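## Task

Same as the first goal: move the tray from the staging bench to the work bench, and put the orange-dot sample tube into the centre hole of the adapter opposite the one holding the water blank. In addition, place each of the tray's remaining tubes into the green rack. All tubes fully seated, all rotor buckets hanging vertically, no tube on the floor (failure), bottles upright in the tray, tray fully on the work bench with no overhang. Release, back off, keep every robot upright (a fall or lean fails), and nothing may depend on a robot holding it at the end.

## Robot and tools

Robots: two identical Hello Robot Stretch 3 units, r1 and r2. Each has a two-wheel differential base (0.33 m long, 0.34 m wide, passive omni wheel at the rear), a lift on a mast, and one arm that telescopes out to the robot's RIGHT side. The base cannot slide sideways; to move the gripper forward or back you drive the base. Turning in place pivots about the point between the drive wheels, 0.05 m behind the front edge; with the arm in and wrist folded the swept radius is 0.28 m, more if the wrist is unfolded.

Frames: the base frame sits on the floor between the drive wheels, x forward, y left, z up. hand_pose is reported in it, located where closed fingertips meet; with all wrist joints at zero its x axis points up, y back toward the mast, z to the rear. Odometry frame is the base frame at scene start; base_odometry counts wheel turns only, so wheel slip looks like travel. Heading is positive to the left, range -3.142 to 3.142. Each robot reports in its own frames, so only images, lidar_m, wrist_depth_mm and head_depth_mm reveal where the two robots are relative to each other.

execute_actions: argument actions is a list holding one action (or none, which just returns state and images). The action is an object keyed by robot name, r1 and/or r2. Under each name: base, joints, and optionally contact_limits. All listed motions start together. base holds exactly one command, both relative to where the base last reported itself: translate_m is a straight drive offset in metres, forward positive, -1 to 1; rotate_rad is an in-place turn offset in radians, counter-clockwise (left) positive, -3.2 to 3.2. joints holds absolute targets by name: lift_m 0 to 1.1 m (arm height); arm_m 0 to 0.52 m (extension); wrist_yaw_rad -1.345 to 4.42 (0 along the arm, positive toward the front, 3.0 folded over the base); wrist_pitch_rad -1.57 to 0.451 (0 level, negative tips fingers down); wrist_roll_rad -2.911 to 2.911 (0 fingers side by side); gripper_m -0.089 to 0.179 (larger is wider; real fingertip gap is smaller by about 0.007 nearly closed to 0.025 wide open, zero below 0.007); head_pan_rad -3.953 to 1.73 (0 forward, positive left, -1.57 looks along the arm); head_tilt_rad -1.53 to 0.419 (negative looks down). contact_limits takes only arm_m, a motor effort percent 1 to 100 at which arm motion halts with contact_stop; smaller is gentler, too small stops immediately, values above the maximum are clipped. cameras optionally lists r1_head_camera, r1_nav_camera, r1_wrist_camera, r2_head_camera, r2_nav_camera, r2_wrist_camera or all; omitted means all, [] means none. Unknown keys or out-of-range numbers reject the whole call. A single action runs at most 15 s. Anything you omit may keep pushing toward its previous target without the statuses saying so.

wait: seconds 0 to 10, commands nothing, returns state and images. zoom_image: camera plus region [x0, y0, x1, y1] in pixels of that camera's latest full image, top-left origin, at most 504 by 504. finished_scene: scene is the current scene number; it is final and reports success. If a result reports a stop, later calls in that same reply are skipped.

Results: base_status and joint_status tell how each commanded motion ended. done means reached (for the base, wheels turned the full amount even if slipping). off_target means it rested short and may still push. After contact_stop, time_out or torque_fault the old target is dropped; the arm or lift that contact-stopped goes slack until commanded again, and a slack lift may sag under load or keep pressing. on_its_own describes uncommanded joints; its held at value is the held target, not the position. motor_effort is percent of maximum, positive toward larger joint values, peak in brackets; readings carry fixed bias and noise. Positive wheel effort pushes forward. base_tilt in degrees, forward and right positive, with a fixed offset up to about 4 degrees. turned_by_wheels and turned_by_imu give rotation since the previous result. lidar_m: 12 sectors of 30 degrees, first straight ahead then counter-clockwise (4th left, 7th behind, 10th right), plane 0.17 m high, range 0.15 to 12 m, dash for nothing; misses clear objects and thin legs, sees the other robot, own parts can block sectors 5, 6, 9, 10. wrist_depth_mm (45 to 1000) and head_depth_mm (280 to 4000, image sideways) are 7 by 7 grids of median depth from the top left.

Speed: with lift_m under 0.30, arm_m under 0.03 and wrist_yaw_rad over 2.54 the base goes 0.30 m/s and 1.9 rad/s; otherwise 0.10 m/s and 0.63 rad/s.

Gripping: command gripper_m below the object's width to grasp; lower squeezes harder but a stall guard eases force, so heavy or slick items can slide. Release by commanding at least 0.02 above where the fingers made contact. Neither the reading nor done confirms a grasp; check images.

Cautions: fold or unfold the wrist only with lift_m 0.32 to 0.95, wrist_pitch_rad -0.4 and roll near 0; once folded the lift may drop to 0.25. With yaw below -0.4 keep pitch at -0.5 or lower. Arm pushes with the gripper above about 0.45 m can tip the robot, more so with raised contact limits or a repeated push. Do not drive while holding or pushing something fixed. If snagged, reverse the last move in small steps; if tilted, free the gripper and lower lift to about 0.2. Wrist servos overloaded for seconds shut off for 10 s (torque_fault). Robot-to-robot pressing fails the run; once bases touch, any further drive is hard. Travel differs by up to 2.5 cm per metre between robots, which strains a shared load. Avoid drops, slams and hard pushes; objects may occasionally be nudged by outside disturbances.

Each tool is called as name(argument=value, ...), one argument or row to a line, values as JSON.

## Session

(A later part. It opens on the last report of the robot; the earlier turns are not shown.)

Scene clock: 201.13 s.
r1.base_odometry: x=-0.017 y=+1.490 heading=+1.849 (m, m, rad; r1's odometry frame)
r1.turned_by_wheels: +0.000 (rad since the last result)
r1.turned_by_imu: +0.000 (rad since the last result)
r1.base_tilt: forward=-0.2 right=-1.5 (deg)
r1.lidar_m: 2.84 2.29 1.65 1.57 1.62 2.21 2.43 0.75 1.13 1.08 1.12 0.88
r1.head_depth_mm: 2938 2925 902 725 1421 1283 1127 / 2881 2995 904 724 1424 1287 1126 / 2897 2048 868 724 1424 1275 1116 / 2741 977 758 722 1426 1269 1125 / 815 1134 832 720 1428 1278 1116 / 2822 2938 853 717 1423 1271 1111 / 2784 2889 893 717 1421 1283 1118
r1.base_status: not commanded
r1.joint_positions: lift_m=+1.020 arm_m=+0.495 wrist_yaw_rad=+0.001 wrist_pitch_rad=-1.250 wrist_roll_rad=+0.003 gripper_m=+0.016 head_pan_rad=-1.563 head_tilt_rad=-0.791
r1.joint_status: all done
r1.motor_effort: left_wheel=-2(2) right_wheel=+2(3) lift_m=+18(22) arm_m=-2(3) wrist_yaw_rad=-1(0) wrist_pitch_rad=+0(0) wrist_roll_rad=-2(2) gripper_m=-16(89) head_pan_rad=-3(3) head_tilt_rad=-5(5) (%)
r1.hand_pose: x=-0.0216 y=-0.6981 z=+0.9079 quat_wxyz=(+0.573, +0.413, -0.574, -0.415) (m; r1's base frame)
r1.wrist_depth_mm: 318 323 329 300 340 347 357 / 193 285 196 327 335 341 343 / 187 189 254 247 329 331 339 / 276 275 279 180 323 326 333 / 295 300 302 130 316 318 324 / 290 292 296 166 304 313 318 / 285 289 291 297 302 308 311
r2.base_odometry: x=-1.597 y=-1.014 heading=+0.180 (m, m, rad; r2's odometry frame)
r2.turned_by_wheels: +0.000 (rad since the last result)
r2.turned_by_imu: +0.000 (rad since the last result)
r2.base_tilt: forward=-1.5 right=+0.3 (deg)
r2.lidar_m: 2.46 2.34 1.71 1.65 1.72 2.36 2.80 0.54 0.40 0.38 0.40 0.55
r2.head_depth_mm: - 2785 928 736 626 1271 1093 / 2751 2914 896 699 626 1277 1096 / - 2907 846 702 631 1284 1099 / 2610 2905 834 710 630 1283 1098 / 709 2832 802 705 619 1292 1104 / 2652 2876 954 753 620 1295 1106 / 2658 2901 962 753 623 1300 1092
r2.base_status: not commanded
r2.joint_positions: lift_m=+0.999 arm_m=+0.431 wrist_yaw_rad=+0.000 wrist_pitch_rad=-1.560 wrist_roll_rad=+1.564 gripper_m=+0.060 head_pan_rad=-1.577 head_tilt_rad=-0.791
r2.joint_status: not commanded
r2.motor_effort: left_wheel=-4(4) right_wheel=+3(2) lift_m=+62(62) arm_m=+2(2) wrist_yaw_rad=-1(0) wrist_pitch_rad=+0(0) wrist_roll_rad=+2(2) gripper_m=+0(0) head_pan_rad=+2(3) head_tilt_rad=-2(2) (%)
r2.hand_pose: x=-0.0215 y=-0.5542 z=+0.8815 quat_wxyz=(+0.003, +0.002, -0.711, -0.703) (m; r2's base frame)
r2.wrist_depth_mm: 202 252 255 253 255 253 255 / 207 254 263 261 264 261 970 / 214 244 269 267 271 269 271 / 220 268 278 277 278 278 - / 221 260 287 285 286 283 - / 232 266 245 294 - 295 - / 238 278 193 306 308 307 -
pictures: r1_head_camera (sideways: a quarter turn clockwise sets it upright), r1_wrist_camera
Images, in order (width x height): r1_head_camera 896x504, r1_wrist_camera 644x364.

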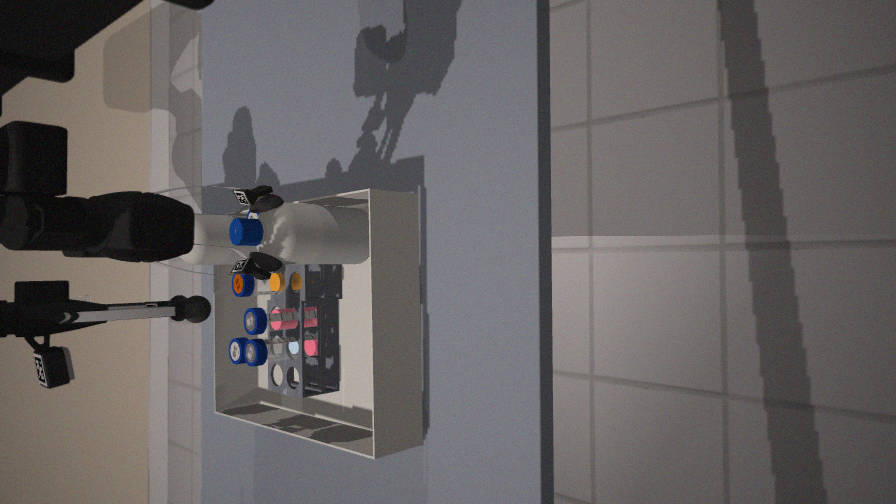

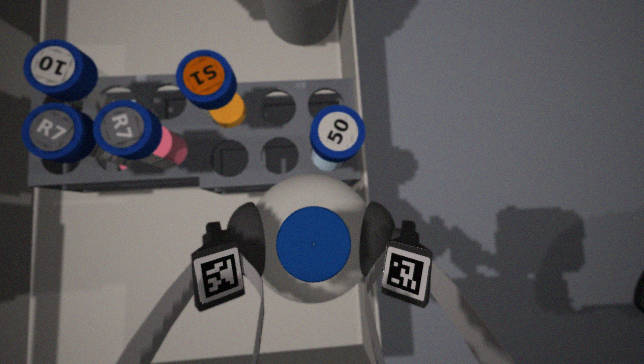

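execute_actions(
  actions=[
    {"r1":{"joints":{"gripper_m":0.05,"lift_m":1.045}}},
  ],
  cameras=[],
)

execute_actions(
  actions=[
    {"r1":{"joints":{"gripper_m":0.0}}},
  ],
  cameras=["r1_wrist_camera","r1_head_camera"],
)

Scene clock: 207.00 s.
r1.base_odometry: x=-0.017 y=+1.490 heading=+1.849 (m, m, rad; r1's odometry frame)
r1.turned_by_wheels: +0.000 (rad since the last result)
r1.turned_by_imu: +0.001 (rad since the last result)
r1.base_tilt: forward=-0.4 right=-1.4 (deg)
r1.lidar_m: 2.84 2.28 1.65 1.56 1.62 2.22 2.42 0.75 1.13 1.08 1.11 0.88
r1.head_depth_mm: 2877 2968 897 722 1423 1285 1122 / 2890 2934 904 724 1427 1285 1123 / 2870 2946 871 722 1418 1283 1124 / 2781 938 763 722 1422 1282 1120 / 819 1128 833 719 1419 1269 1120 / 2790 2935 846 715 1422 1276 1118 / 2786 2943 896 718 1409 1266 1122
r1.base_status: not commanded
r1.joint_positions: lift_m=+1.045 arm_m=+0.495 wrist_yaw_rad=+0.001 wrist_pitch_rad=-1.255 wrist_roll_rad=+0.003 gripper_m=+0.050 head_pan_rad=-1.563 head_tilt_rad=-0.791
r1.joint_status: all done
r1.motor_effort: left_wheel=-2(2) right_wheel=+2(2) lift_m=+22(22) arm_m=-2(2) wrist_yaw_rad=+0(0) wrist_pitch_rad=+3(3) wrist_roll_rad=-1(1) gripper_m=+0(72) head_pan_rad=-3(2) head_tilt_rad=-5(5) (%)
r1.hand_pose: x=-0.0216 y=-0.6970 z=+0.9324 quat_wxyz=(+0.572, +0.415, -0.573, -0.416) (m; r1's base frame)
r1.wrist_depth_mm: 335 346 352 311 364 371 378 / 290 340 346 347 359 366 370 / 288 213 278 281 352 356 364 / 298 296 325 219 344 350 355 / 314 323 326 153 343 347 348 / 310 316 321 290 333 338 340 / 304 311 315 314 327 333 337
r2.base_odometry: x=-1.597 y=-1.014 heading=+0.180 (m, m, rad; r2's odometry frame)
r2.turned_by_wheels: +0.000 (rad since the last result)
r2.turned_by_imu: +0.000 (rad since the last result)
r2.base_tilt: forward=-1.5 right=+0.2 (deg)
r2.lidar_m: 2.47 2.34 1.71 1.65 1.71 2.35 2.80 0.54 0.40 0.38 0.40 0.55
r2.head_depth_mm: - 2807 927 736 625 1274 1089 / 2723 2897 897 699 627 1275 1096 / - 2908 847 702 631 1278 1101 / 2643 2828 836 709 631 1288 1103 / 723 2834 803 703 617 1294 1103 / 2655 2924 956 752 621 1291 1106 / 2654 2894 961 757 623 1301 1092
r2.base_status: not commanded
r2.joint_positions: lift_m=+0.999 arm_m=+0.431 wrist_yaw_rad=+0.000 wrist_pitch_rad=-1.560 wrist_roll_rad=+1.564 gripper_m=+0.060 head_pan_rad=-1.577 head_tilt_rad=-0.791
r2.joint_status: not commanded
r2.motor_effort: left_wheel=-3(4) right_wheel=+3(2) lift_m=+62(63) arm_m=+2(2) wrist_yaw_rad=+0(1) wrist_pitch_rad=+0(0) wrist_roll_rad=+2(2) gripper_m=+0(0) head_pan_rad=+2(3) head_tilt_rad=-3(4) (%)
r2.hand_pose: x=-0.0215 y=-0.5542 z=+0.8815 quat_wxyz=(+0.003, +0.002, -0.711, -0.703) (m; r2's base frame)
r2.wrist_depth_mm: 201 250 253 252 254 252 255 / 205 253 260 260 260 261 961 / 214 243 269 268 270 268 271 / 219 271 279 276 278 277 - / 223 257 286 286 286 287 - / 233 267 243 293 - 294 - / 239 279 193 306 308 307 -
pictures: none
No camera images: the call's "cameras" was empty. Leave "cameras" out to get every camera's image.

Scene clock: 208.00 s.
r1.base_odometry: x=-0.017 y=+1.490 heading=+1.849 (m, m, rad; r1's odometry frame)
r1.turned_by_wheels: +0.000 (rad since the last result)
r1.turned_by_imu: +0.000 (rad since the last result)
r1.base_tilt: forward=-0.2 right=-1.4 (deg)
r1.lidar_m: 2.84 2.29 1.65 1.56 1.62 2.22 2.42 0.75 1.13 1.08 1.12 0.88
r1.head_depth_mm: 2898 2970 896 726 1419 1284 1127 / 2807 2968 903 720 1434 1278 1122 / 2823 2991 869 724 1431 1283 1128 / 2771 978 756 723 1431 1274 1123 / 816 1127 834 721 1409 1277 1123 / 2805 2915 847 713 1418 1287 1118 / 2769 2937 890 713 1412 1285 1116
r1.base_status: not commanded
r1.joint_positions: lift_m=+1.045 arm_m=+0.495 wrist_yaw_rad=+0.001 wrist_pitch_rad=-1.257 wrist_roll_rad=+0.003 gripper_m=+0.001 head_pan_rad=-1.563 head_tilt_rad=-0.791
r1.joint_status: all done
r1.motor_effort: left_wheel=-2(2) right_wheel=+2(2) lift_m=+22(22) arm_m=-2(2) wrist_yaw_rad=-1(1) wrist_pitch_rad=+4(3) wrist_roll_rad=-2(2) gripper_m=-13(85) head_pan_rad=-2(2) head_tilt_rad=-5(5) (%)
r1.hand_pose: x=-0.0216 y=-0.6965 z=+0.9323 quat_wxyz=(+0.571, +0.415, -0.572, -0.416) (m; r1's base frame)
r1.wrist_depth_mm: 333 345 353 314 366 369 375 / 289 341 343 349 356 362 371 / 288 212 276 279 354 358 363 / 298 296 328 262 347 351 355 / 312 322 326 151 338 343 349 / 309 316 319 288 334 336 342 / 303 311 314 303 326 331 337
r2.base_odometry: x=-1.597 y=-1.014 heading=+0.180 (m, m, rad; r2's odometry frame)
r2.turned_by_wheels: +0.000 (rad since the last result)
r2.turned_by_imu: +0.000 (rad since the last result)
r2.base_tilt: forward=-1.5 right=+0.3 (deg)
r2.lidar_m: 2.47 2.34 1.71 1.65 1.71 2.34 2.80 0.54 0.40 0.38 0.40 0.54
r2.head_depth_mm: - 2772 929 736 625 1277 1090 / 2762 2884 897 698 627 1274 1094 / - 2927 844 699 630 1277 1096 / 2628 2839 837 710 632 1283 1102 / 723 2820 803 705 616 1289 1106 / 2637 2898 952 752 621 1294 1104 / 2656 2909 960 754 623 1302 1094
r2.base_status: not commanded
r2.joint_positions: lift_m=+0.999 arm_m=+0.431 wrist_yaw_rad=+0.000 wrist_pitch_rad=-1.560 wrist_roll_rad=+1.564 gripper_m=+0.060 head_pan_rad=-1.577 head_tilt_rad=-0.791
r2.joint_status: not commanded
r2.motor_effort: left_wheel=-4(4) right_wheel=+3(3) lift_m=+63(62) arm_m=+2(2) wrist_yaw_rad=-1(0) wrist_pitch_rad=+0(0) wrist_roll_rad=+3(2) gripper_m=+1(0) head_pan_rad=+3(2) head_tilt_rad=-3(3) (%)
r2.hand_pose: x=-0.0215 y=-0.5542 z=+0.8815 quat_wxyz=(+0.003, +0.002, -0.711, -0.703) (m; r2's base frame)
r2.wrist_depth_mm: 201 250 255 254 255 253 256 / 205 254 261 262 261 260 975 / 214 245 270 267 269 268 271 / 221 268 277 277 278 278 - / 221 259 287 285 285 287 - / 233 266 245 294 - 296 - / 239 276 192 304 308 308 -
pictures: r1_head_camera (sideways: a quarter turn clockwise sets it upright), r1_wrist_camera
Images, in order (width x height): r1_head_camera 896x504, r1_wrist_camera 644x364.

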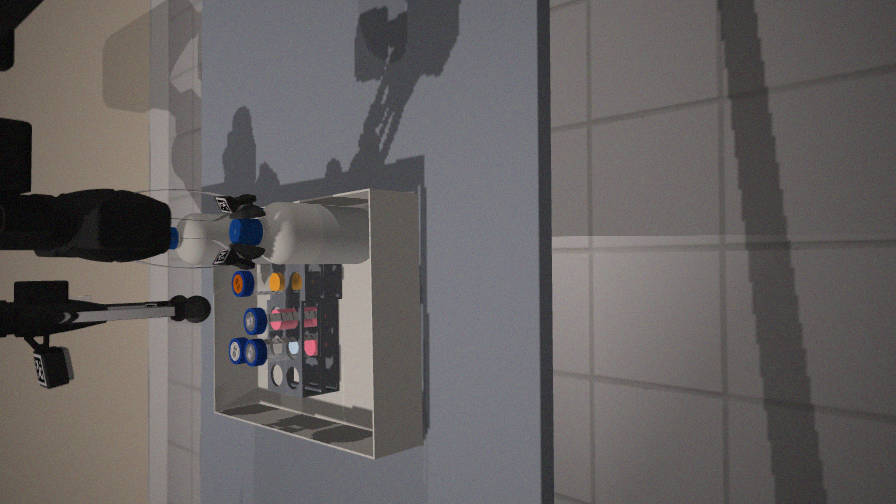

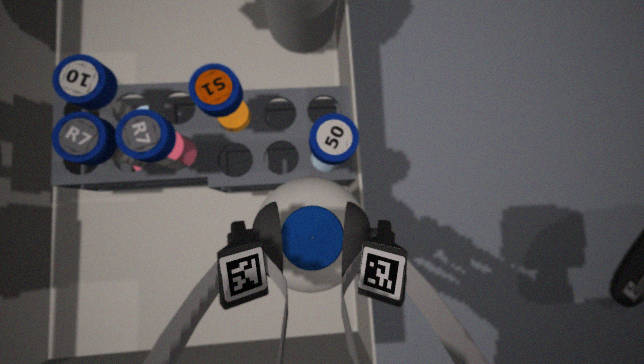

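execute_actions(
  actions=[
    {"r1":{"joints":{"gripper_m":-0.012}}},
  ],
  cameras=[],
)

execute_actions(
  actions=[
    {"r1":{"joints":{"lift_m":1.065}}},
  ],
  cameras=["r1_head_camera"],
)

execute_actions(
  actions=[
    {"r1":{"base":{"translate_m":0.21}}},
  ],
  cameras=["r1_wrist_camera","r1_head_camera"],
)

Scene clock: 218.37 s.
r1.base_odometry: x=-0.017 y=+1.490 heading=+1.849 (m, m, rad; r1's odometry frame)
r1.turned_by_wheels: +0.000 (rad since the last result)
r1.turned_by_imu: +0.001 (rad since the last result)
r1.base_tilt: forward=-0.2 right=-1.3 (deg)
r1.lidar_m: 2.84 2.29 1.66 1.57 1.62 2.22 2.42 0.75 1.12 1.08 1.12 0.88
r1.head_depth_mm: 2884 2960 905 726 1430 1291 1126 / 2802 2963 902 722 1419 1281 1115 / 2862 2973 869 720 1424 1280 1120 / 2740 971 755 721 1419 1276 1117 / 815 1126 834 723 1425 1273 1123 / 2802 2930 844 712 1410 1271 1122 / 2823 2890 891 718 1438 1283 1117
r1.base_status: not commanded
r1.joint_positions: lift_m=+1.045 arm_m=+0.495 wrist_yaw_rad=+0.001 wrist_pitch_rad=-1.257 wrist_roll_rad=+0.003 gripper_m=-0.011 head_pan_rad=-1.563 head_tilt_rad=-0.791
r1.joint_status: all done
r1.motor_effort: left_wheel=-2(2) right_wheel=+2(2) lift_m=+22(22) arm_m=-2(2) wrist_yaw_rad=+0(1) wrist_pitch_rad=+4(3) wrist_roll_rad=-1(1) gripper_m=-16(66) head_pan_rad=-1(2) head_tilt_rad=-6(4) (%)
r1.hand_pose: x=-0.0216 y=-0.6965 z=+0.9323 quat_wxyz=(+0.571, +0.415, -0.572, -0.416) (m; r1's base frame)
r1.wrist_depth_mm: 333 345 349 314 366 369 377 / 290 337 342 350 360 364 369 / 287 212 275 278 352 358 364 / 298 296 328 262 345 353 356 / 312 323 324 151 339 345 349 / 307 317 321 291 335 337 341 / 303 310 314 308 326 334 339
r2.base_odometry: x=-1.597 y=-1.014 heading=+0.180 (m, m, rad; r2's odometry frame)
r2.turned_by_wheels: +0.000 (rad since the last result)
r2.turned_by_imu: +0.000 (rad since the last result)
r2.base_tilt: forward=-1.5 right=+0.3 (deg)
r2.lidar_m: 2.46 2.34 1.72 1.65 1.71 2.35 2.79 0.55 0.40 0.38 0.40 0.55
r2.head_depth_mm: - 2814 928 736 624 1277 1088 / 2764 2884 896 698 627 1277 1096 / - 2915 847 700 630 1279 1099 / 2597 2828 836 712 631 1284 1099 / 724 2841 801 705 618 1288 1104 / 2650 2887 956 752 619 1300 1106 / 2658 2895 959 756 623 1295 1089
r2.base_status: not commanded
r2.joint_positions: lift_m=+0.999 arm_m=+0.431 wrist_yaw_rad=+0.000 wrist_pitch_rad=-1.560 wrist_roll_rad=+1.564 gripper_m=+0.060 head_pan_rad=-1.577 head_tilt_rad=-0.791
r2.joint_status: not commanded
r2.motor_effort: left_wheel=-4(4) right_wheel=+2(2) lift_m=+63(62) arm_m=+2(2) wrist_yaw_rad=+0(1) wrist_pitch_rad=+0(0) wrist_roll_rad=+2(2) gripper_m=+0(0) head_pan_rad=+3(3) head_tilt_rad=-2(4) (%)
r2.hand_pose: x=-0.0215 y=-0.5542 z=+0.8815 quat_wxyz=(+0.003, +0.002, -0.711, -0.703) (m; r2's base frame)
r2.wrist_depth_mm: 201 252 253 252 254 254 255 / 204 255 262 261 263 260 - / 214 242 268 269 269 267 271 / 220 270 277 278 278 278 - / 222 259 284 287 285 286 - / 234 266 244 293 - 295 - / 239 275 192 305 308 308 -
pictures: none
No camera images: the call's "cameras" was empty. Leave "cameras" out to get every camera's image.

Scene clock: 219.30 s.
r1.base_odometry: x=-0.017 y=+1.490 heading=+1.849 (m, m, rad; r1's odometry frame)
r1.turned_by_wheels: +0.000 (rad since the last result)
r1.turned_by_imu: +0.000 (rad since the last result)
r1.base_tilt: forward=-0.3 right=-1.4 (deg)
r1.lidar_m: 2.84 2.29 1.65 1.57 1.62 2.22 2.42 0.75 1.13 1.08 1.12 0.88
r1.head_depth_mm: 2810 2985 905 727 1433 1287 1125 / 2806 2987 907 726 1436 1283 1123 / 2848 2983 869 720 1421 1282 1121 / 2780 1067 754 723 1426 1277 1121 / 818 1133 835 716 1422 1274 1114 / 2773 2973 843 714 1415 1274 1114 / 2762 2899 889 716 1413 1276 1120
r1.base_status: not commanded
r1.joint_positions: lift_m=+1.065 arm_m=+0.495 wrist_yaw_rad=+0.001 wrist_pitch_rad=-1.258 wrist_roll_rad=+0.003 gripper_m=-0.011 head_pan_rad=-1.563 head_tilt_rad=-0.791
r1.joint_status: all done
r1.motor_effort: left_wheel=-2(2) right_wheel=+2(2) lift_m=+23(25) arm_m=-2(2) wrist_yaw_rad=-1(1) wrist_pitch_rad=+4(4) wrist_roll_rad=-1(2) gripper_m=-16(16) head_pan_rad=-2(2) head_tilt_rad=-6(6) (%)
r1.hand_pose: x=-0.0216 y=-0.6963 z=+0.9521 quat_wxyz=(+0.571, +0.416, -0.572, -0.417) (m; r1's base frame)
r1.wrist_depth_mm: 338 366 374 327 388 392 398 / 320 360 363 370 379 386 389 / 301 232 295 303 372 379 383 / 301 314 325 292 366 371 376 / 319 341 345 151 358 362 369 / 316 334 341 291 353 359 359 / 303 329 324 311 344 351 358
r2.base_odometry: x=-1.597 y=-1.014 heading=+0.180 (m, m, rad; r2's odometry frame)
r2.turned_by_wheels: +0.000 (rad since the last result)
r2.turned_by_imu: +0.000 (rad since the last result)
r2.base_tilt: forward=-1.5 right=+0.3 (deg)
r2.lidar_m: 2.47 2.34 1.71 1.65 1.72 2.36 2.80 0.54 0.40 0.38 0.40 0.54
r2.head_depth_mm: - 2772 925 735 625 1274 1094 / 2727 2895 896 698 626 1279 1091 / - 2925 846 697 629 1280 1105 / 2625 2816 839 710 633 1285 1100 / 715 2840 802 704 617 1291 1101 / 2663 2872 954 751 621 1288 1107 / 2619 2909 960 754 622 1299 1094
r2.base_status: not commanded
r2.joint_positions: lift_m=+0.999 arm_m=+0.431 wrist_yaw_rad=+0.000 wrist_pitch_rad=-1.560 wrist_roll_rad=+1.564 gripper_m=+0.060 head_pan_rad=-1.577 head_tilt_rad=-0.791
r2.joint_status: not commanded
r2.motor_effort: left_wheel=-4(4) right_wheel=+3(3) lift_m=+62(63) arm_m=+2(2) wrist_yaw_rad=-1(1) wrist_pitch_rad=+0(0) wrist_roll_rad=+2(2) gripper_m=+0(0) head_pan_rad=+2(3) head_tilt_rad=-3(3) (%)
r2.hand_pose: x=-0.0215 y=-0.5542 z=+0.8815 quat_wxyz=(+0.003, +0.002, -0.711, -0.703) (m; r2's base frame)
r2.wrist_depth_mm: 202 251 255 253 254 254 255 / 205 253 258 262 261 260 973 / 213 242 271 270 269 269 272 / 219 271 278 278 278 278 - / 222 259 284 284 285 286 - / 234 268 244 295 - 297 - / 240 279 192 305 308 309 -
pictures: r1_head_camera (sideways: a quarter turn clockwise sets it upright)
Images, in order (width x height): r1_head_camera 896x504.

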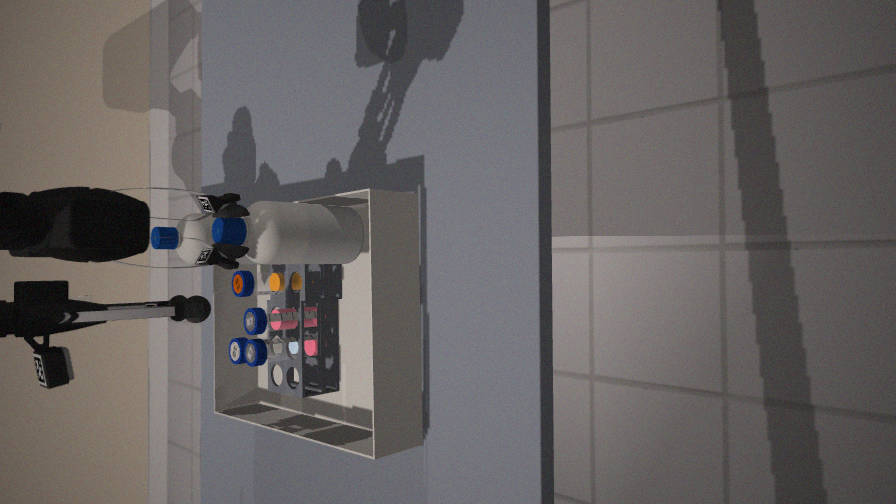

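Scene clock: 222.57 s.
r1.base_odometry: x=-0.074 y=+1.692 heading=+1.849 (m, m, rad; r1's odometry frame)
r1.turned_by_wheels: +0.000 (rad since the last result)
r1.turned_by_imu: +0.000 (rad since the last result)
r1.base_tilt: forward=-0.4 right=-1.5 (deg)
r1.lidar_m: 2.63 2.30 1.65 1.56 1.62 2.23 2.63 0.93 1.12 1.08 1.11 0.70
r1.head_depth_mm: 2815 2975 836 726 1431 1282 1126 / 2803 918 854 722 1424 1280 1121 / 804 1135 823 717 1425 1282 1118 / 2787 1610 759 714 1421 1281 1126 / 2843 2956 898 720 1414 1273 1122 / 2771 2888 889 719 1416 1274 1116 / 2792 2934 895 716 1414 1274 1113
r1.base_status: done
r1.joint_positions: lift_m=+1.065 arm_m=+0.495 wrist_yaw_rad=+0.001 wrist_pitch_rad=-1.258 wrist_roll_rad=+0.003 gripper_m=-0.011 head_pan_rad=-1.563 head_tilt_rad=-0.791
r1.joint_status: not commanded
r1.motor_effort: left_wheel=-2(2) right_wheel=+1(7) lift_m=+24(23) arm_m=-2(2) wrist_yaw_rad=-1(1) wrist_pitch_rad=+4(4) wrist_roll_rad=-2(1) gripper_m=-16(16) head_pan_rad=-3(2) head_tilt_rad=-5(4) (%)
r1.hand_pose: x=-0.0216 y=-0.6963 z=+0.9521 quat_wxyz=(+0.571, +0.416, -0.572, -0.417) (m; r1's base frame)
r1.wrist_depth_mm: 363 369 372 377 382 324 398 / 358 360 366 370 375 342 392 / 350 356 360 335 242 308 313 / 348 347 354 298 356 339 378 / 339 342 347 151 356 361 369 / 333 338 341 342 352 355 360 / 329 329 333 332 315 328 354
r2.base_odometry: x=-1.597 y=-1.014 heading=+0.180 (m, m, rad; r2's odometry frame)
r2.turned_by_wheels: +0.000 (rad since the last result)
r2.turned_by_imu: +0.000 (rad since the last result)
r2.base_tilt: forward=-1.5 right=+0.3 (deg)
r2.lidar_m: 2.47 2.34 1.71 1.65 1.71 2.35 2.80 0.54 0.40 0.38 0.40 0.55
r2.head_depth_mm: - 2804 928 736 626 1274 1092 / 730 2907 889 699 628 1278 1091 / - 2915 830 699 629 1273 1095 / 2654 2901 887 710 631 1287 1100 / 2622 2902 805 705 619 1287 1104 / 2629 2887 952 751 621 1291 1109 / 2646 2891 959 757 623 1295 1090
r2.base_status: not commanded
r2.joint_positions: lift_m=+0.999 arm_m=+0.431 wrist_yaw_rad=+0.000 wrist_pitch_rad=-1.560 wrist_roll_rad=+1.564 gripper_m=+0.060 head_pan_rad=-1.577 head_tilt_rad=-0.791
r2.joint_status: not commanded
r2.motor_effort: left_wheel=-4(4) right_wheel=+3(3) lift_m=+62(62) arm_m=+2(2) wrist_yaw_rad=+0(0) wrist_pitch_rad=+0(0) wrist_roll_rad=+2(2) gripper_m=+0(1) head_pan_rad=+3(3) head_tilt_rad=-2(3) (%)
r2.hand_pose: x=-0.0215 y=-0.5542 z=+0.8815 quat_wxyz=(+0.003, +0.002, -0.711, -0.703) (m; r2's base frame)
r2.wrist_depth_mm: 202 251 254 253 255 252 256 / 205 253 259 262 262 260 974 / 213 243 268 269 270 268 273 / 220 269 277 278 278 277 - / 222 259 287 287 284 285 - / 233 268 244 295 - 296 - / 239 277 191 305 305 306 -
pictures: r1_head_camera (sideways: a quarter turn clockwise sets it upright), r1_wrist_camera
Images, in order (width x height): r1_head_camera 896x504, r1_wrist_camera 644x364.

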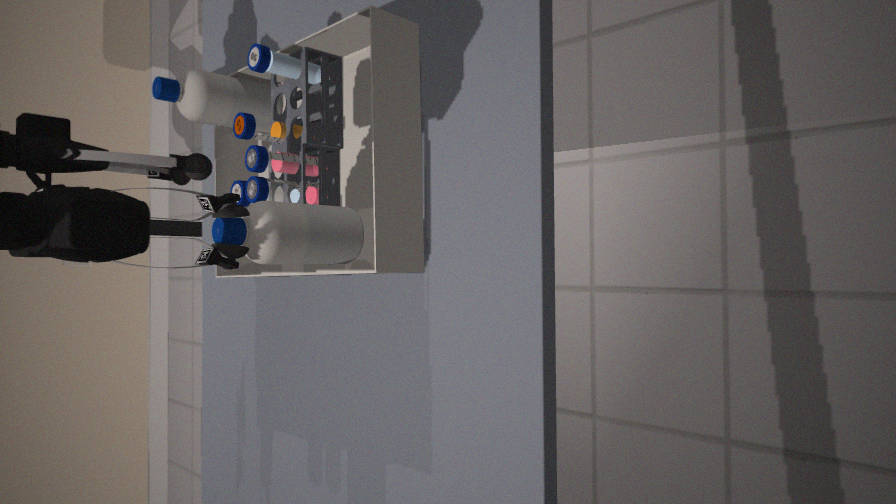

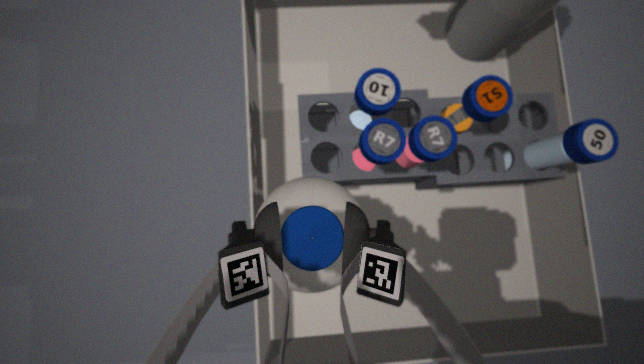

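execute_actions(
  actions=[
    {"r1":{"joints":{"lift_m":1.045}}},
  ],
  cameras=[],
)

execute_actions(
  actions=[
    {"r1":{"joints":{"gripper_m":0.04}}},
  ],
  cameras=[],
)

execute_actions(
  actions=[
    {"r1":{"joints":{"lift_m":1.1}}},
  ],
  cameras=[],
)

execute_actions(
  actions=[
    {"r1":{"base":{"translate_m":-0.125},"joints":{"arm_m":0.462,"wrist_pitch_rad":-1.56,"wrist_roll_rad":1.568,"gripper_m":0.06}}},
  ],
  cameras=["r1_wrist_camera","r1_head_camera","r2_head_camera"],
)

Scene clock: 230.83 s.
r1.base_odometry: x=-0.074 y=+1.692 heading=+1.849 (m, m, rad; r1's odometry frame)
r1.turned_by_wheels: +0.000 (rad since the last result)
r1.turned_by_imu: +0.001 (rad since the last result)
r1.base_tilt: forward=-0.3 right=-1.4 (deg)
r1.lidar_m: 2.63 2.29 1.66 1.56 1.62 2.22 2.63 0.93 1.13 1.08 1.11 0.70
r1.head_depth_mm: 2889 2957 836 726 1426 1284 1118 / 2833 921 857 724 1437 1282 1123 / 807 1130 821 719 1419 1277 1119 / 2776 1631 759 712 1426 1284 1118 / 2810 2944 895 718 1429 1275 1116 / 2781 2938 894 717 1408 1271 1118 / 2783 2906 892 715 1417 1266 1116
r1.base_status: not commanded
r1.joint_positions: lift_m=+1.045 arm_m=+0.495 wrist_yaw_rad=+0.001 wrist_pitch_rad=-1.258 wrist_roll_rad=+0.003 gripper_m=-0.011 head_pan_rad=-1.563 head_tilt_rad=-0.791
r1.joint_status: all done
r1.motor_effort: left_wheel=-2(2) right_wheel=+2(2) lift_m=+16(22) arm_m=-2(2) wrist_yaw_rad=-1(1) wrist_pitch_rad=+4(3) wrist_roll_rad=-2(1) gripper_m=-16(16) head_pan_rad=-2(2) head_tilt_rad=-5(4) (%)
r1.hand_pose: x=-0.0216 y=-0.6962 z=+0.9326 quat_wxyz=(+0.571, +0.416, -0.572, -0.417) (m; r1's base frame)
r1.wrist_depth_mm: 342 349 350 356 361 325 374 / 336 341 346 349 290 296 368 / 334 334 340 314 220 290 241 / 324 330 334 277 335 337 318 / 321 324 326 151 338 340 320 / 315 319 321 323 332 337 311 / 312 313 316 320 314 303 294
r2.base_odometry: x=-1.597 y=-1.014 heading=+0.180 (m, m, rad; r2's odometry frame)
r2.turned_by_wheels: +0.000 (rad since the last result)
r2.turned_by_imu: +0.000 (rad since the last result)
r2.base_tilt: forward=-1.6 right=+0.3 (deg)
r2.lidar_m: 2.46 2.34 1.71 1.66 1.71 2.35 2.80 0.54 0.40 0.38 0.40 0.55
r2.head_depth_mm: - 2764 925 737 626 1272 1095 / 2737 2921 889 698 628 1278 1096 / - 2871 833 701 629 1283 1095 / 2617 2902 886 712 629 1285 1102 / 2627 2900 805 705 618 1290 1108 / 2639 2900 954 752 621 1297 1106 / 2654 2918 961 754 623 1300 1092
r2.base_status: not commanded
r2.joint_positions: lift_m=+0.999 arm_m=+0.431 wrist_yaw_rad=+0.000 wrist_pitch_rad=-1.560 wrist_roll_rad=+1.564 gripper_m=+0.060 head_pan_rad=-1.577 head_tilt_rad=-0.791
r2.joint_status: not commanded
r2.motor_effort: left_wheel=-4(4) right_wheel=+3(2) lift_m=+62(62) arm_m=+2(2) wrist_yaw_rad=+0(0) wrist_pitch_rad=+0(0) wrist_roll_rad=+2(2) gripper_m=+0(1) head_pan_rad=+2(2) head_tilt_rad=-3(2) (%)
r2.hand_pose: x=-0.0215 y=-0.5542 z=+0.8815 quat_wxyz=(+0.003, +0.002, -0.711, -0.703) (m; r2's base frame)
r2.wrist_depth_mm: 201 251 254 253 254 252 256 / 205 253 261 260 263 262 961 / 213 244 268 268 268 269 274 / 220 267 278 277 278 279 - / 221 260 286 288 284 287 - / 234 268 244 294 - 297 - / 238 278 192 306 307 306 -
pictures: none
No camera images: the call's "cameras" was empty. Leave "cameras" out to get every camera's image.

Scene clock: 231.83 s.
r1.base_odometry: x=-0.074 y=+1.692 heading=+1.849 (m, m, rad; r1's odometry frame)
r1.turned_by_wheels: +0.000 (rad since the last result)
r1.turned_by_imu: +0.000 (rad since the last result)
r1.base_tilt: forward=-0.3 right=-1.3 (deg)
r1.lidar_m: 2.63 2.29 1.66 1.57 1.62 2.22 2.63 0.93 1.12 1.08 1.12 0.70
r1.head_depth_mm: 2895 2989 837 727 1435 1277 1123 / 2852 919 849 722 1440 1274 1118 / 806 1140 821 719 1430 1279 1120 / 2775 1606 757 712 1424 1281 1120 / 2846 2917 892 720 1424 1284 1118 / 2795 2932 893 717 1408 1272 1117 / 2765 2928 886 719 1404 1283 1117
r1.base_status: not commanded
r1.joint_positions: lift_m=+1.045 arm_m=+0.495 wrist_yaw_rad=+0.001 wrist_pitch_rad=-1.258 wrist_roll_rad=+0.003 gripper_m=+0.040 head_pan_rad=-1.563 head_tilt_rad=-0.791
r1.joint_status: all done
r1.motor_effort: left_wheel=-2(2) right_wheel=+2(2) lift_m=+16(15) arm_m=-3(2) wrist_yaw_rad=-1(0) wrist_pitch_rad=+4(4) wrist_roll_rad=-1(1) gripper_m=+0(75) head_pan_rad=-3(3) head_tilt_rad=-5(4) (%)
r1.hand_pose: x=-0.0216 y=-0.6962 z=+0.9326 quat_wxyz=(+0.571, +0.416, -0.572, -0.417) (m; r1's base frame)
r1.wrist_depth_mm: 343 346 352 358 364 326 376 / 337 343 348 350 321 325 371 / 332 337 339 315 221 291 240 / 325 331 334 278 334 333 320 / 320 325 329 153 336 343 321 / 316 319 323 193 333 335 310 / 311 313 318 320 314 304 292
r2.base_odometry: x=-1.597 y=-1.014 heading=+0.180 (m, m, rad; r2's odometry frame)
r2.turned_by_wheels: +0.000 (rad since the last result)
r2.turned_by_imu: +0.000 (rad since the last result)
r2.base_tilt: forward=-1.5 right=+0.2 (deg)
r2.lidar_m: 2.46 2.34 1.72 1.65 1.71 2.35 2.80 0.55 0.40 0.38 0.40 0.55
r2.head_depth_mm: - 2797 928 735 625 1274 1095 / 736 2911 891 698 628 1274 1094 / - 2851 832 702 629 1284 1099 / 2615 2879 888 709 630 1279 1098 / 2637 2901 803 705 619 1287 1101 / 2649 2908 954 752 621 1295 1104 / 2648 2900 955 756 625 1298 1090
r2.base_status: not commanded
r2.joint_positions: lift_m=+0.999 arm_m=+0.431 wrist_yaw_rad=+0.000 wrist_pitch_rad=-1.560 wrist_roll_rad=+1.564 gripper_m=+0.060 head_pan_rad=-1.577 head_tilt_rad=-0.791
r2.joint_status: not commanded
r2.motor_effort: left_wheel=-3(4) right_wheel=+3(3) lift_m=+62(62) arm_m=+2(2) wrist_yaw_rad=+0(0) wrist_pitch_rad=+0(0) wrist_roll_rad=+2(2) gripper_m=+0(1) head_pan_rad=+3(3) head_tilt_rad=-3(3) (%)
r2.hand_pose: x=-0.0215 y=-0.5542 z=+0.8815 quat_wxyz=(+0.003, +0.002, -0.711, -0.703) (m; r2's base frame)
r2.wrist_depth_mm: 201 251 254 254 255 254 256 / 205 254 261 261 262 260 971 / 215 242 269 270 268 270 270 / 220 271 278 277 278 278 - / 222 258 286 285 285 287 - / 233 268 244 292 - 298 - / 238 279 192 306 309 308 -
pictures: none
No camera images: the call's "cameras" was empty. Leave "cameras" out to get every camera's image.

Scene clock: 233.17 s.
r1.base_odometry: x=-0.074 y=+1.692 heading=+1.849 (m, m, rad; r1's odometry frame)
r1.turned_by_wheels: +0.000 (rad since the last result)
r1.turned_by_imu: +0.000 (rad since the last result)
r1.base_tilt: forward=-0.3 right=-1.4 (deg)
r1.lidar_m: 2.63 2.29 1.66 1.56 1.63 2.23 2.63 0.93 1.13 1.08 1.12 0.70
r1.head_depth_mm: 2828 2988 834 727 1426 1286 1131 / 2816 920 854 723 1426 1293 1128 / 812 1002 818 718 1418 1275 1121 / 2808 1538 757 712 1431 1273 1118 / 2812 2895 896 720 1424 1280 1125 / 2816 2942 890 718 1417 1270 1120 / 2789 2864 893 714 1413 1277 1121
r1.base_status: not commanded
r1.joint_positions: lift_m=+1.100 arm_m=+0.495 wrist_yaw_rad=+0.001 wrist_pitch_rad=-1.258 wrist_roll_rad=+0.003 gripper_m=+0.040 head_pan_rad=-1.563 head_tilt_rad=-0.791
r1.joint_status: all done
r1.motor_effort: left_wheel=-2(2) right_wheel=+2(2) lift_m=+22(22) arm_m=-2(2) wrist_yaw_rad=-1(1) wrist_pitch_rad=+4(4) wrist_roll_rad=-2(1) gripper_m=+0(0) head_pan_rad=-2(3) head_tilt_rad=-5(4) (%)
r1.hand_pose: x=-0.0216 y=-0.6963 z=+0.9872 quat_wxyz=(+0.571, +0.416, -0.572, -0.417) (m; r1's base frame)
r1.wrist_depth_mm: 403 407 413 412 409 330 443 / 394 399 403 410 414 391 433 / 389 392 397 369 316 348 422 / 381 387 390 363 394 344 413 / 371 382 383 242 393 396 409 / 368 373 376 377 388 390 398 / 360 366 369 359 376 365 393
r2.base_odometry: x=-1.597 y=-1.014 heading=+0.180 (m, m, rad; r2's odometry frame)
r2.turned_by_wheels: +0.000 (rad since the last result)
r2.turned_by_imu: +0.000 (rad since the last result)
r2.base_tilt: forward=-1.5 right=+0.2 (deg)
r2.lidar_m: 2.47 2.34 1.71 1.65 1.71 2.35 2.80 0.55 0.40 0.38 0.40 0.55
r2.head_depth_mm: - 2787 929 737 624 1272 1091 / 2746 2926 891 699 627 1279 1096 / - 1970 831 702 628 1285 1097 / 2615 2866 886 712 630 1289 1096 / 2636 2913 805 705 618 1288 1102 / 2647 2931 956 753 620 1297 1105 / 2645 2904 957 758 623 1290 1094
r2.base_status: not commanded
r2.joint_positions: lift_m=+0.999 arm_m=+0.431 wrist_yaw_rad=+0.000 wrist_pitch_rad=-1.560 wrist_roll_rad=+1.564 gripper_m=+0.060 head_pan_rad=-1.577 head_tilt_rad=-0.791
r2.joint_status: not commanded
r2.motor_effort: left_wheel=-4(4) right_wheel=+2(2) lift_m=+62(63) arm_m=+2(2) wrist_yaw_rad=-1(1) wrist_pitch_rad=+0(0) wrist_roll_rad=+2(2) gripper_m=+1(0) head_pan_rad=+3(3) head_tilt_rad=-3(3) (%)
r2.hand_pose: x=-0.0215 y=-0.5542 z=+0.8815 quat_wxyz=(+0.003, +0.002, -0.711, -0.703) (m; r2's base frame)
r2.wrist_depth_mm: 202 251 255 253 254 253 255 / 204 254 262 260 262 262 971 / 212 243 267 268 271 269 269 / 221 269 278 277 277 278 - / 222 260 286 288 285 286 - / 233 268 244 295 - 296 - / 239 276 192 303 306 307 -
pictures: none
No camera images: the call's "cameras" was empty. Leave "cameras" out to get every camera's image.

Scene clock: 235.50 s.
r1.base_odometry: x=-0.040 y=+1.572 heading=+1.849 (m, m, rad; r1's odometry frame)
r1.turned_by_wheels: +0.000 (rad since the last result)
r1.turned_by_imu: +0.001 (rad since the last result)
r1.base_tilt: forward=-0.3 right=-1.3 (deg)
r1.lidar_m: 2.75 2.29 1.66 1.57 1.62 2.22 2.50 0.83 1.12 1.08 1.12 0.81
r1.head_depth_mm: 2818 2937 901 723 1416 1283 1122 / 2879 2908 900 724 1427 1283 1125 / 2823 1071 835 721 1429 1276 1124 / 1463 1133 832 716 1421 1273 1120 / 2786 2918 739 715 1424 1273 1121 / 2819 2894 866 718 1415 1273 1119 / 2802 2952 893 718 1423 1275 1117
r1.base_status: done
r1.joint_positions: lift_m=+1.100 arm_m=+0.462 wrist_yaw_rad=+0.001 wrist_pitch_rad=-1.551 wrist_roll_rad=+1.563 gripper_m=+0.060 head_pan_rad=-1.563 head_tilt_rad=-0.791
r1.joint_status: all done
r1.motor_effort: left_wheel=-2(7) right_wheel=+2(3) lift_m=+22(22) arm_m=-3(1) wrist_yaw_rad=-1(1) wrist_pitch_rad=-5(4) wrist_roll_rad=+2(1) gripper_m=+1(72) head_pan_rad=-3(2) head_tilt_rad=-6(5) (%)
r1.hand_pose: x=-0.0216 y=-0.5881 z=+0.9818 quat_wxyz=(+0.003, +0.003, -0.714, -0.700) (m; r1's base frame)
r1.wrist_depth_mm: 339 343 345 350 354 - - / 307 296 357 360 369 - - / 346 328 366 371 378 - - / 295 315 379 384 388 - - / 379 322 387 395 403 - - / 267 336 402 407 422 - - / 373 355 273 423 429 - -
r2.base_odometry: x=-1.597 y=-1.014 heading=+0.180 (m, m, rad; r2's odometry frame)
r2.turned_by_wheels: +0.000 (rad since the last result)
r2.turned_by_imu: +0.000 (rad since the last result)
r2.base_tilt: forward=-1.5 right=+0.3 (deg)
r2.lidar_m: 2.46 2.34 1.72 1.65 1.72 2.35 2.80 0.54 0.40 0.38 0.40 0.55
r2.head_depth_mm: - 2765 928 734 625 1276 1096 / 2767 2909 891 699 629 1277 1100 / - 2933 830 701 630 1278 1097 / 1452 2822 886 712 630 1286 1104 / 2629 2883 805 705 619 1288 1102 / 2650 2907 954 752 622 1290 1108 / 2633 2903 959 754 623 1294 1090
r2.base_status: not commanded
r2.joint_positions: lift_m=+0.999 arm_m=+0.431 wrist_yaw_rad=+0.000 wrist_pitch_rad=-1.560 wrist_roll_rad=+1.564 gripper_m=+0.060 head_pan_rad=-1.577 head_tilt_rad=-0.791
r2.joint_status: not commanded
r2.motor_effort: left_wheel=-4(4) right_wheel=+2(2) lift_m=+62(62) arm_m=+2(2) wrist_yaw_rad=-1(1) wrist_pitch_rad=+0(1) wrist_roll_rad=+2(2) gripper_m=+0(0) head_pan_rad=+3(3) head_tilt_rad=-4(3) (%)
r2.hand_pose: x=-0.0215 y=-0.5542 z=+0.8815 quat_wxyz=(+0.003, +0.002, -0.711, -0.703) (m; r2's base frame)
r2.wrist_depth_mm: 202 252 254 253 253 254 254 / 204 253 261 260 260 260 985 / 213 244 269 267 269 269 270 / 221 270 278 278 280 276 - / 222 259 286 286 284 287 - / 233 269 242 293 - 296 - / 239 279 191 304 307 306 -
pictures: r1_head_camera (sideways: a quarter turn clockwise sets it upright), r1_wrist_camera, r2_head_camera (sideways: a quarter turn clockwise sets it upright)
Images, in order (width x height): r1_head_camera 896x504, r1_wrist_camera 644x364, r2_head_camera 896x504.

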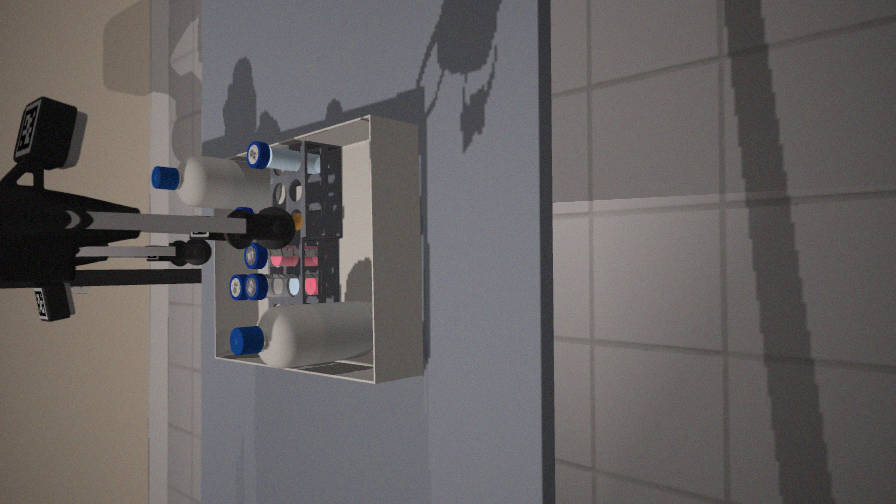

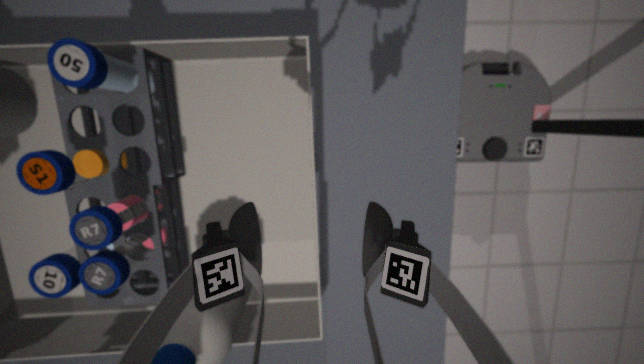

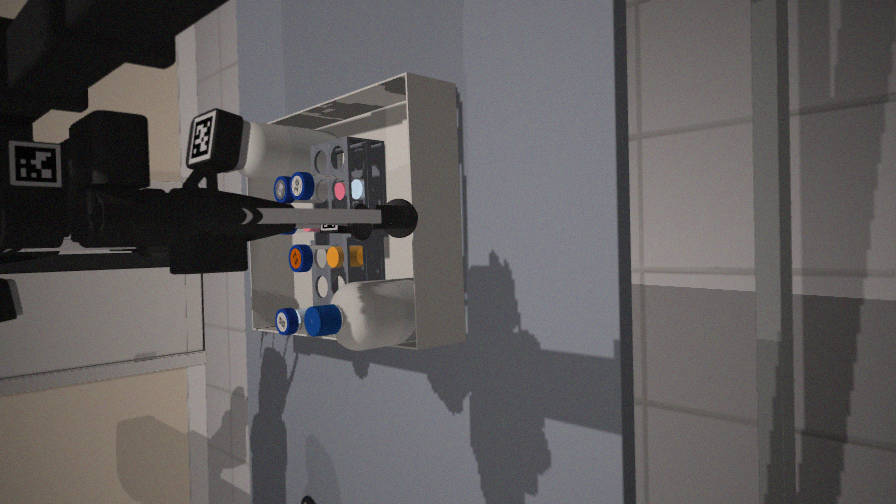

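execute_actions(
  actions=[
    {"r1":{"joints":{"lift_m":0.918}},"r2":{"joints":{"lift_m":0.918}}},
  ],
  cameras=["r2_wrist_camera","r1_wrist_camera"],
)

execute_actions(
  actions=[
    {"r1":{"joints":{"gripper_m":-0.045}},"r2":{"joints":{"gripper_m":-0.045}}},
  ],
  cameras=["r2_wrist_camera","r1_wrist_camera"],
)

execute_actions(
  actions=[
    {"r1":{"joints":{"lift_m":0.94}},"r2":{"joints":{"lift_m":0.94}}},
  ],
  cameras=["r1_head_camera","r2_head_camera"],
)

Scene clock: 246.13 s.
r1.base_odometry: x=-0.040 y=+1.572 heading=+1.849 (m, m, rad; r1's odometry frame)
r1.turned_by_wheels: +0.000 (rad since the last result)
r1.turned_by_imu: +0.001 (rad since the last result)
r1.base_tilt: forward=-0.2 right=-1.4 (deg)
r1.lidar_m: 2.75 2.30 1.66 1.57 1.62 2.22 2.50 0.82 1.12 1.08 1.12 0.80
r1.head_depth_mm: 2785 3112 - 686 1422 1284 1121 / 2745 1119 872 721 1443 1280 1124 / 2710 - 835 723 1426 1271 1120 / 786 1335 833 719 1419 1273 1115 / 2727 2935 739 715 1428 1273 1112 / 2805 2918 863 721 1417 1284 1117 / 2780 2926 890 719 1409 1275 1115
r1.base_status: not commanded
r1.joint_positions: lift_m=+0.918 arm_m=+0.462 wrist_yaw_rad=+0.001 wrist_pitch_rad=-1.551 wrist_roll_rad=+1.564 gripper_m=+0.060 head_pan_rad=-1.563 head_tilt_rad=-0.791
r1.joint_status: all done
r1.motor_effort: left_wheel=-1(2) right_wheel=+2(2) lift_m=+13(19) arm_m=-3(3) wrist_yaw_rad=+0(1) wrist_pitch_rad=-5(4) wrist_roll_rad=+1(1) gripper_m=+0(1) head_pan_rad=-2(2) head_tilt_rad=-5(5) (%)
r1.hand_pose: x=-0.0216 y=-0.5881 z=+0.8003 quat_wxyz=(+0.003, +0.003, -0.714, -0.700) (m; r1's base frame)
r1.wrist_depth_mm: 172 174 175 179 181 184 187 / 176 179 181 184 187 189 194 / 181 185 186 190 193 196 200 / 186 190 193 196 199 202 - / 192 196 197 202 206 209 - / 197 202 206 209 214 217 - / 201 208 212 216 221 225 -
r2.base_odometry: x=-1.597 y=-1.014 heading=+0.180 (m, m, rad; r2's odometry frame)
r2.turned_by_wheels: +0.000 (rad since the last result)
r2.turned_by_imu: +0.000 (rad since the last result)
r2.base_tilt: forward=-1.5 right=+0.3 (deg)
r2.lidar_m: 2.46 2.34 1.71 1.65 1.71 2.35 2.80 0.55 0.40 0.38 0.40 0.55
r2.head_depth_mm: 2641 2925 - 736 625 1272 1088 / 2598 - 875 699 627 1278 1095 / 2575 - 832 699 630 1282 1097 / 757 1489 829 706 631 1283 1103 / 2567 2891 807 704 620 1284 1106 / 2649 2902 954 753 620 1286 1108 / 2654 2894 960 756 622 1296 1089
r2.base_status: not commanded
r2.joint_positions: lift_m=+0.919 arm_m=+0.431 wrist_yaw_rad=+0.000 wrist_pitch_rad=-1.560 wrist_roll_rad=+1.564 gripper_m=+0.060 head_pan_rad=-1.577 head_tilt_rad=-0.791
r2.joint_status: all done
r2.motor_effort: left_wheel=-4(4) right_wheel=+2(3) lift_m=+18(59) arm_m=+2(2) wrist_yaw_rad=-1(0) wrist_pitch_rad=+0(0) wrist_roll_rad=+2(2) gripper_m=+0(1) head_pan_rad=+3(3) head_tilt_rad=-3(4) (%)
r2.hand_pose: x=-0.0215 y=-0.5542 z=+0.8009 quat_wxyz=(+0.003, +0.002, -0.711, -0.703) (m; r2's base frame)
r2.wrist_depth_mm: 174 178 178 178 180 178 178 / 180 183 184 183 183 183 183 / 183 189 189 189 190 190 188 / 189 196 194 195 195 196 194 / 188 201 201 202 201 202 200 / 184 208 209 208 - 209 208 / 208 217 192 216 217 216 216
pictures: r1_wrist_camera, r2_wrist_camera
Images, in order (width x height): r1_wrist_camera 644x364, r2_wrist_camera 644x364.

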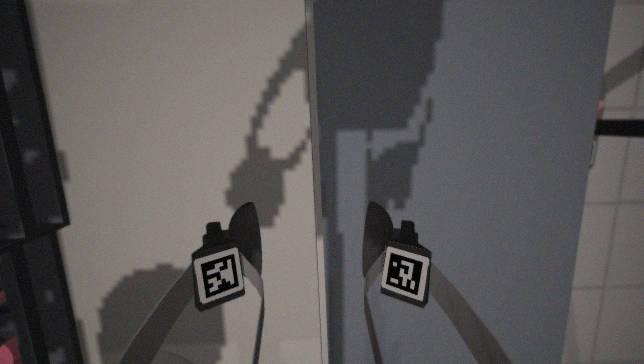

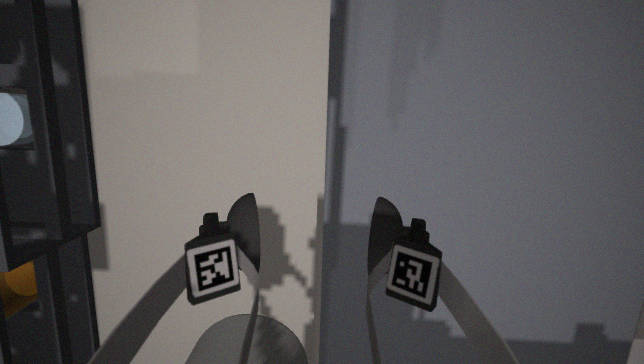

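Scene clock: 247.67 s.
r1.base_odometry: x=-0.040 y=+1.572 heading=+1.849 (m, m, rad; r1's odometry frame)
r1.turned_by_wheels: +0.000 (rad since the last result)
r1.turned_by_imu: +0.000 (rad since the last result)
r1.base_tilt: forward=-0.3 right=-1.3 (deg)
r1.lidar_m: 2.76 2.29 1.66 1.57 1.62 2.22 2.50 0.82 1.13 1.08 1.12 0.80
r1.head_depth_mm: 2823 3086 - 685 1432 1291 1121 / 2711 1108 871 723 1424 1289 1126 / 2681 - 838 724 1426 1280 1123 / 784 1334 828 718 1420 1278 1121 / 2732 2904 741 714 1414 1270 1123 / 2793 2889 862 720 1420 1273 1117 / 2822 2914 890 718 1422 1272 1114
r1.base_status: not commanded
r1.joint_positions: lift_m=+0.918 arm_m=+0.462 wrist_yaw_rad=+0.003 wrist_pitch_rad=-1.559 wrist_roll_rad=+1.562 gripper_m=-0.044 head_pan_rad=-1.563 head_tilt_rad=-0.791
r1.joint_status: all done
r1.motor_effort: left_wheel=-1(2) right_wheel=+2(2) lift_m=+17(17) arm_m=-2(3) wrist_yaw_rad=-2(2) wrist_pitch_rad=-1(5) wrist_roll_rad=+2(2) gripper_m=-19(93) head_pan_rad=-2(3) head_tilt_rad=-5(6) (%)
r1.hand_pose: x=-0.0216 y=-0.5859 z=+0.8003 quat_wxyz=(+0.004, +0.004, -0.711, -0.703) (m; r1's base frame)
r1.wrist_depth_mm: 168 170 172 178 182 184 189 / 173 174 177 183 187 190 196 / 177 180 183 189 193 196 600 / 181 186 189 195 200 203 - / 189 192 195 - 206 209 - / 195 198 201 212 213 217 - / 199 206 209 215 220 224 -
r2.base_odometry: x=-1.597 y=-1.014 heading=+0.180 (m, m, rad; r2's odometry frame)
r2.turned_by_wheels: +0.000 (rad since the last result)
r2.turned_by_imu: +0.000 (rad since the last result)
r2.base_tilt: forward=-1.5 right=+0.3 (deg)
r2.lidar_m: 2.47 2.33 1.71 1.65 1.72 2.35 2.79 0.54 0.40 0.38 0.40 0.55
r2.head_depth_mm: 2663 2922 - 736 625 1270 1092 / 2590 - 865 698 627 1279 1094 / 2607 - 828 701 630 1285 1101 / 758 1479 832 704 615 1287 1099 / 2552 2890 804 706 618 1290 1101 / 2666 2890 956 753 621 1299 1103 / 2638 2895 958 755 623 1297 1093
r2.base_status: not commanded
r2.joint_positions: lift_m=+0.918 arm_m=+0.431 wrist_yaw_rad=+0.000 wrist_pitch_rad=-1.562 wrist_roll_rad=+1.564 gripper_m=-0.044 head_pan_rad=-1.577 head_tilt_rad=-0.791
r2.joint_status: all done
r2.motor_effort: left_wheel=-4(4) right_wheel=+2(3) lift_m=+27(27) arm_m=+2(2) wrist_yaw_rad=-2(0) wrist_pitch_rad=+1(2) wrist_roll_rad=+2(2) gripper_m=-17(92) head_pan_rad=+3(3) head_tilt_rad=-3(2) (%)
r2.hand_pose: x=-0.0216 y=-0.5536 z=+0.8007 quat_wxyz=(+0.003, +0.002, -0.710, -0.704) (m; r2's base frame)
r2.wrist_depth_mm: 174 176 176 176 178 178 177 / 176 181 182 181 184 183 183 / 182 186 186 186 189 189 188 / 187 191 192 193 196 195 195 / 191 198 198 - 201 201 200 / 200 206 204 209 208 208 206 / 205 212 185 213 215 213 214
pictures: r1_wrist_camera, r2_wrist_camera
Images, in order (width x height): r1_wrist_camera 644x364, r2_wrist_camera 644x364.

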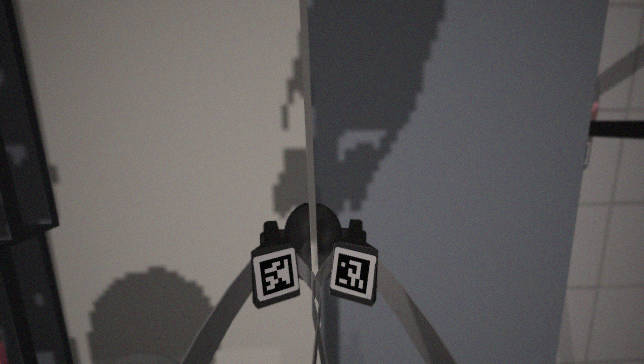

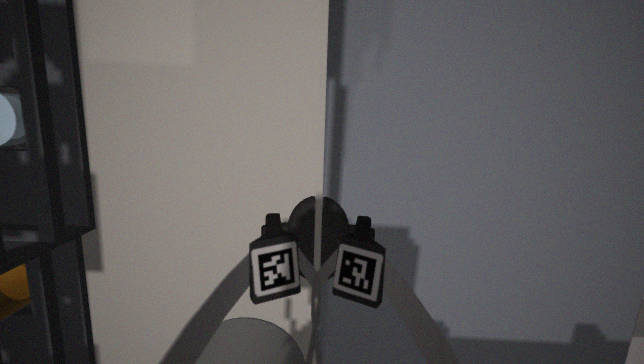

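Scene clock: 248.60 s.
r1.base_odometry: x=-0.040 y=+1.572 heading=+1.849 (m, m, rad; r1's odometry frame)
r1.turned_by_wheels: +0.000 (rad since the last result)
r1.turned_by_imu: +0.000 (rad since the last result)
r1.base_tilt: forward=-0.4 right=-1.4 (deg)
r1.lidar_m: 2.76 2.29 1.66 1.57 1.62 2.22 2.50 0.82 1.13 1.08 1.11 0.81
r1.head_depth_mm: 2818 - - 705 1433 1284 1127 / 2733 1136 871 723 1440 1277 1122 / - 883 826 722 1416 1279 1124 / 798 1518 823 719 1414 1278 1121 / 2754 2922 725 715 1423 1276 1114 / 2817 2925 861 717 1418 1274 1121 / 2793 2940 892 716 1419 1277 1112
r1.base_status: not commanded
r1.joint_positions: lift_m=+0.940 arm_m=+0.462 wrist_yaw_rad=+0.003 wrist_pitch_rad=-1.559 wrist_roll_rad=+1.562 gripper_m=-0.044 head_pan_rad=-1.563 head_tilt_rad=-0.791
r1.joint_status: all done
r1.motor_effort: left_wheel=-1(1) right_wheel=+1(2) lift_m=+25(29) arm_m=-2(2) wrist_yaw_rad=-3(2) wrist_pitch_rad=-1(1) wrist_roll_rad=+2(2) gripper_m=-18(17) head_pan_rad=-3(1) head_tilt_rad=-5(6) (%)
r1.hand_pose: x=-0.0216 y=-0.5859 z=+0.8217 quat_wxyz=(+0.004, +0.004, -0.711, -0.703) (m; r1's base frame)
r1.wrist_depth_mm: 169 170 172 198 202 205 977 / 173 175 177 204 208 212 993 / 178 181 183 210 215 218 - / 182 186 189 218 222 225 - / 189 192 195 - 229 233 - / 196 199 201 235 238 241 - / 199 206 210 238 245 251 -
r2.base_odometry: x=-1.597 y=-1.014 heading=+0.180 (m, m, rad; r2's odometry frame)
r2.turned_by_wheels: +0.000 (rad since the last result)
r2.turned_by_imu: +0.000 (rad since the last result)
r2.base_tilt: forward=-1.4 right=+0.3 (deg)
r2.lidar_m: 2.46 2.33 1.71 1.65 1.71 2.35 2.80 0.55 0.40 0.38 0.40 0.54
r2.head_depth_mm: 2665 - 863 735 625 1278 1093 / 2595 2791 859 697 627 1277 1091 / 2580 - 805 701 630 1282 1098 / 741 1568 799 703 617 1280 1098 / 2612 2869 651 705 618 1282 1101 / 2633 2919 953 751 621 1290 1103 / 2647 2893 960 755 623 1301 1091
r2.base_status: not commanded
r2.joint_positions: lift_m=+0.939 arm_m=+0.431 wrist_yaw_rad=+0.000 wrist_pitch_rad=-1.562 wrist_roll_rad=+1.564 gripper_m=-0.044 head_pan_rad=-1.577 head_tilt_rad=-0.791
r2.joint_status: all done
r2.motor_effort: left_wheel=-4(4) right_wheel=+3(2) lift_m=+72(78) arm_m=+2(2) wrist_yaw_rad=-1(1) wrist_pitch_rad=+1(1) wrist_roll_rad=+2(3) gripper_m=-16(16) head_pan_rad=+3(3) head_tilt_rad=-3(3) (%)
r2.hand_pose: x=-0.0216 y=-0.5536 z=+0.8213 quat_wxyz=(+0.003, +0.002, -0.710, -0.704) (m; r2's base frame)
r2.wrist_depth_mm: 174 175 176 178 197 197 197 / 176 180 181 183 204 202 203 / 182 186 185 189 209 209 208 / 185 191 191 193 215 215 216 / 191 198 197 - 224 222 221 / 200 204 204 232 230 231 231 / 204 212 185 236 239 239 241
pictures: r1_head_camera (sideways: a quarter turn clockwise sets it upright), r2_head_camera (sideways: a quarter turn clockwise sets it upright)
Images, in order (width x height): r1_head_camera 896x504, r2_head_camera 896x504.

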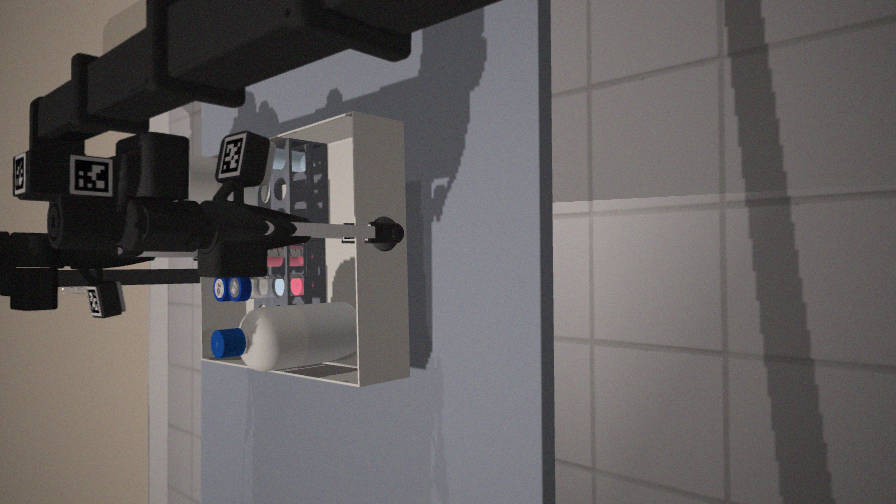

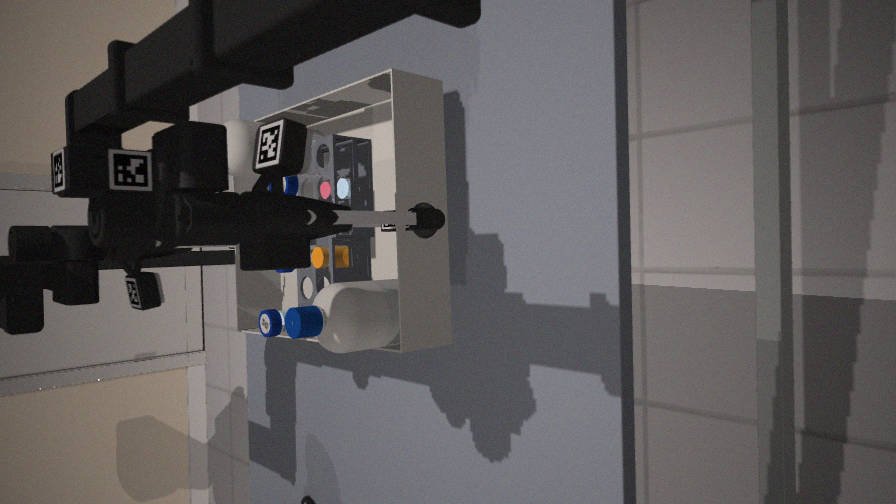

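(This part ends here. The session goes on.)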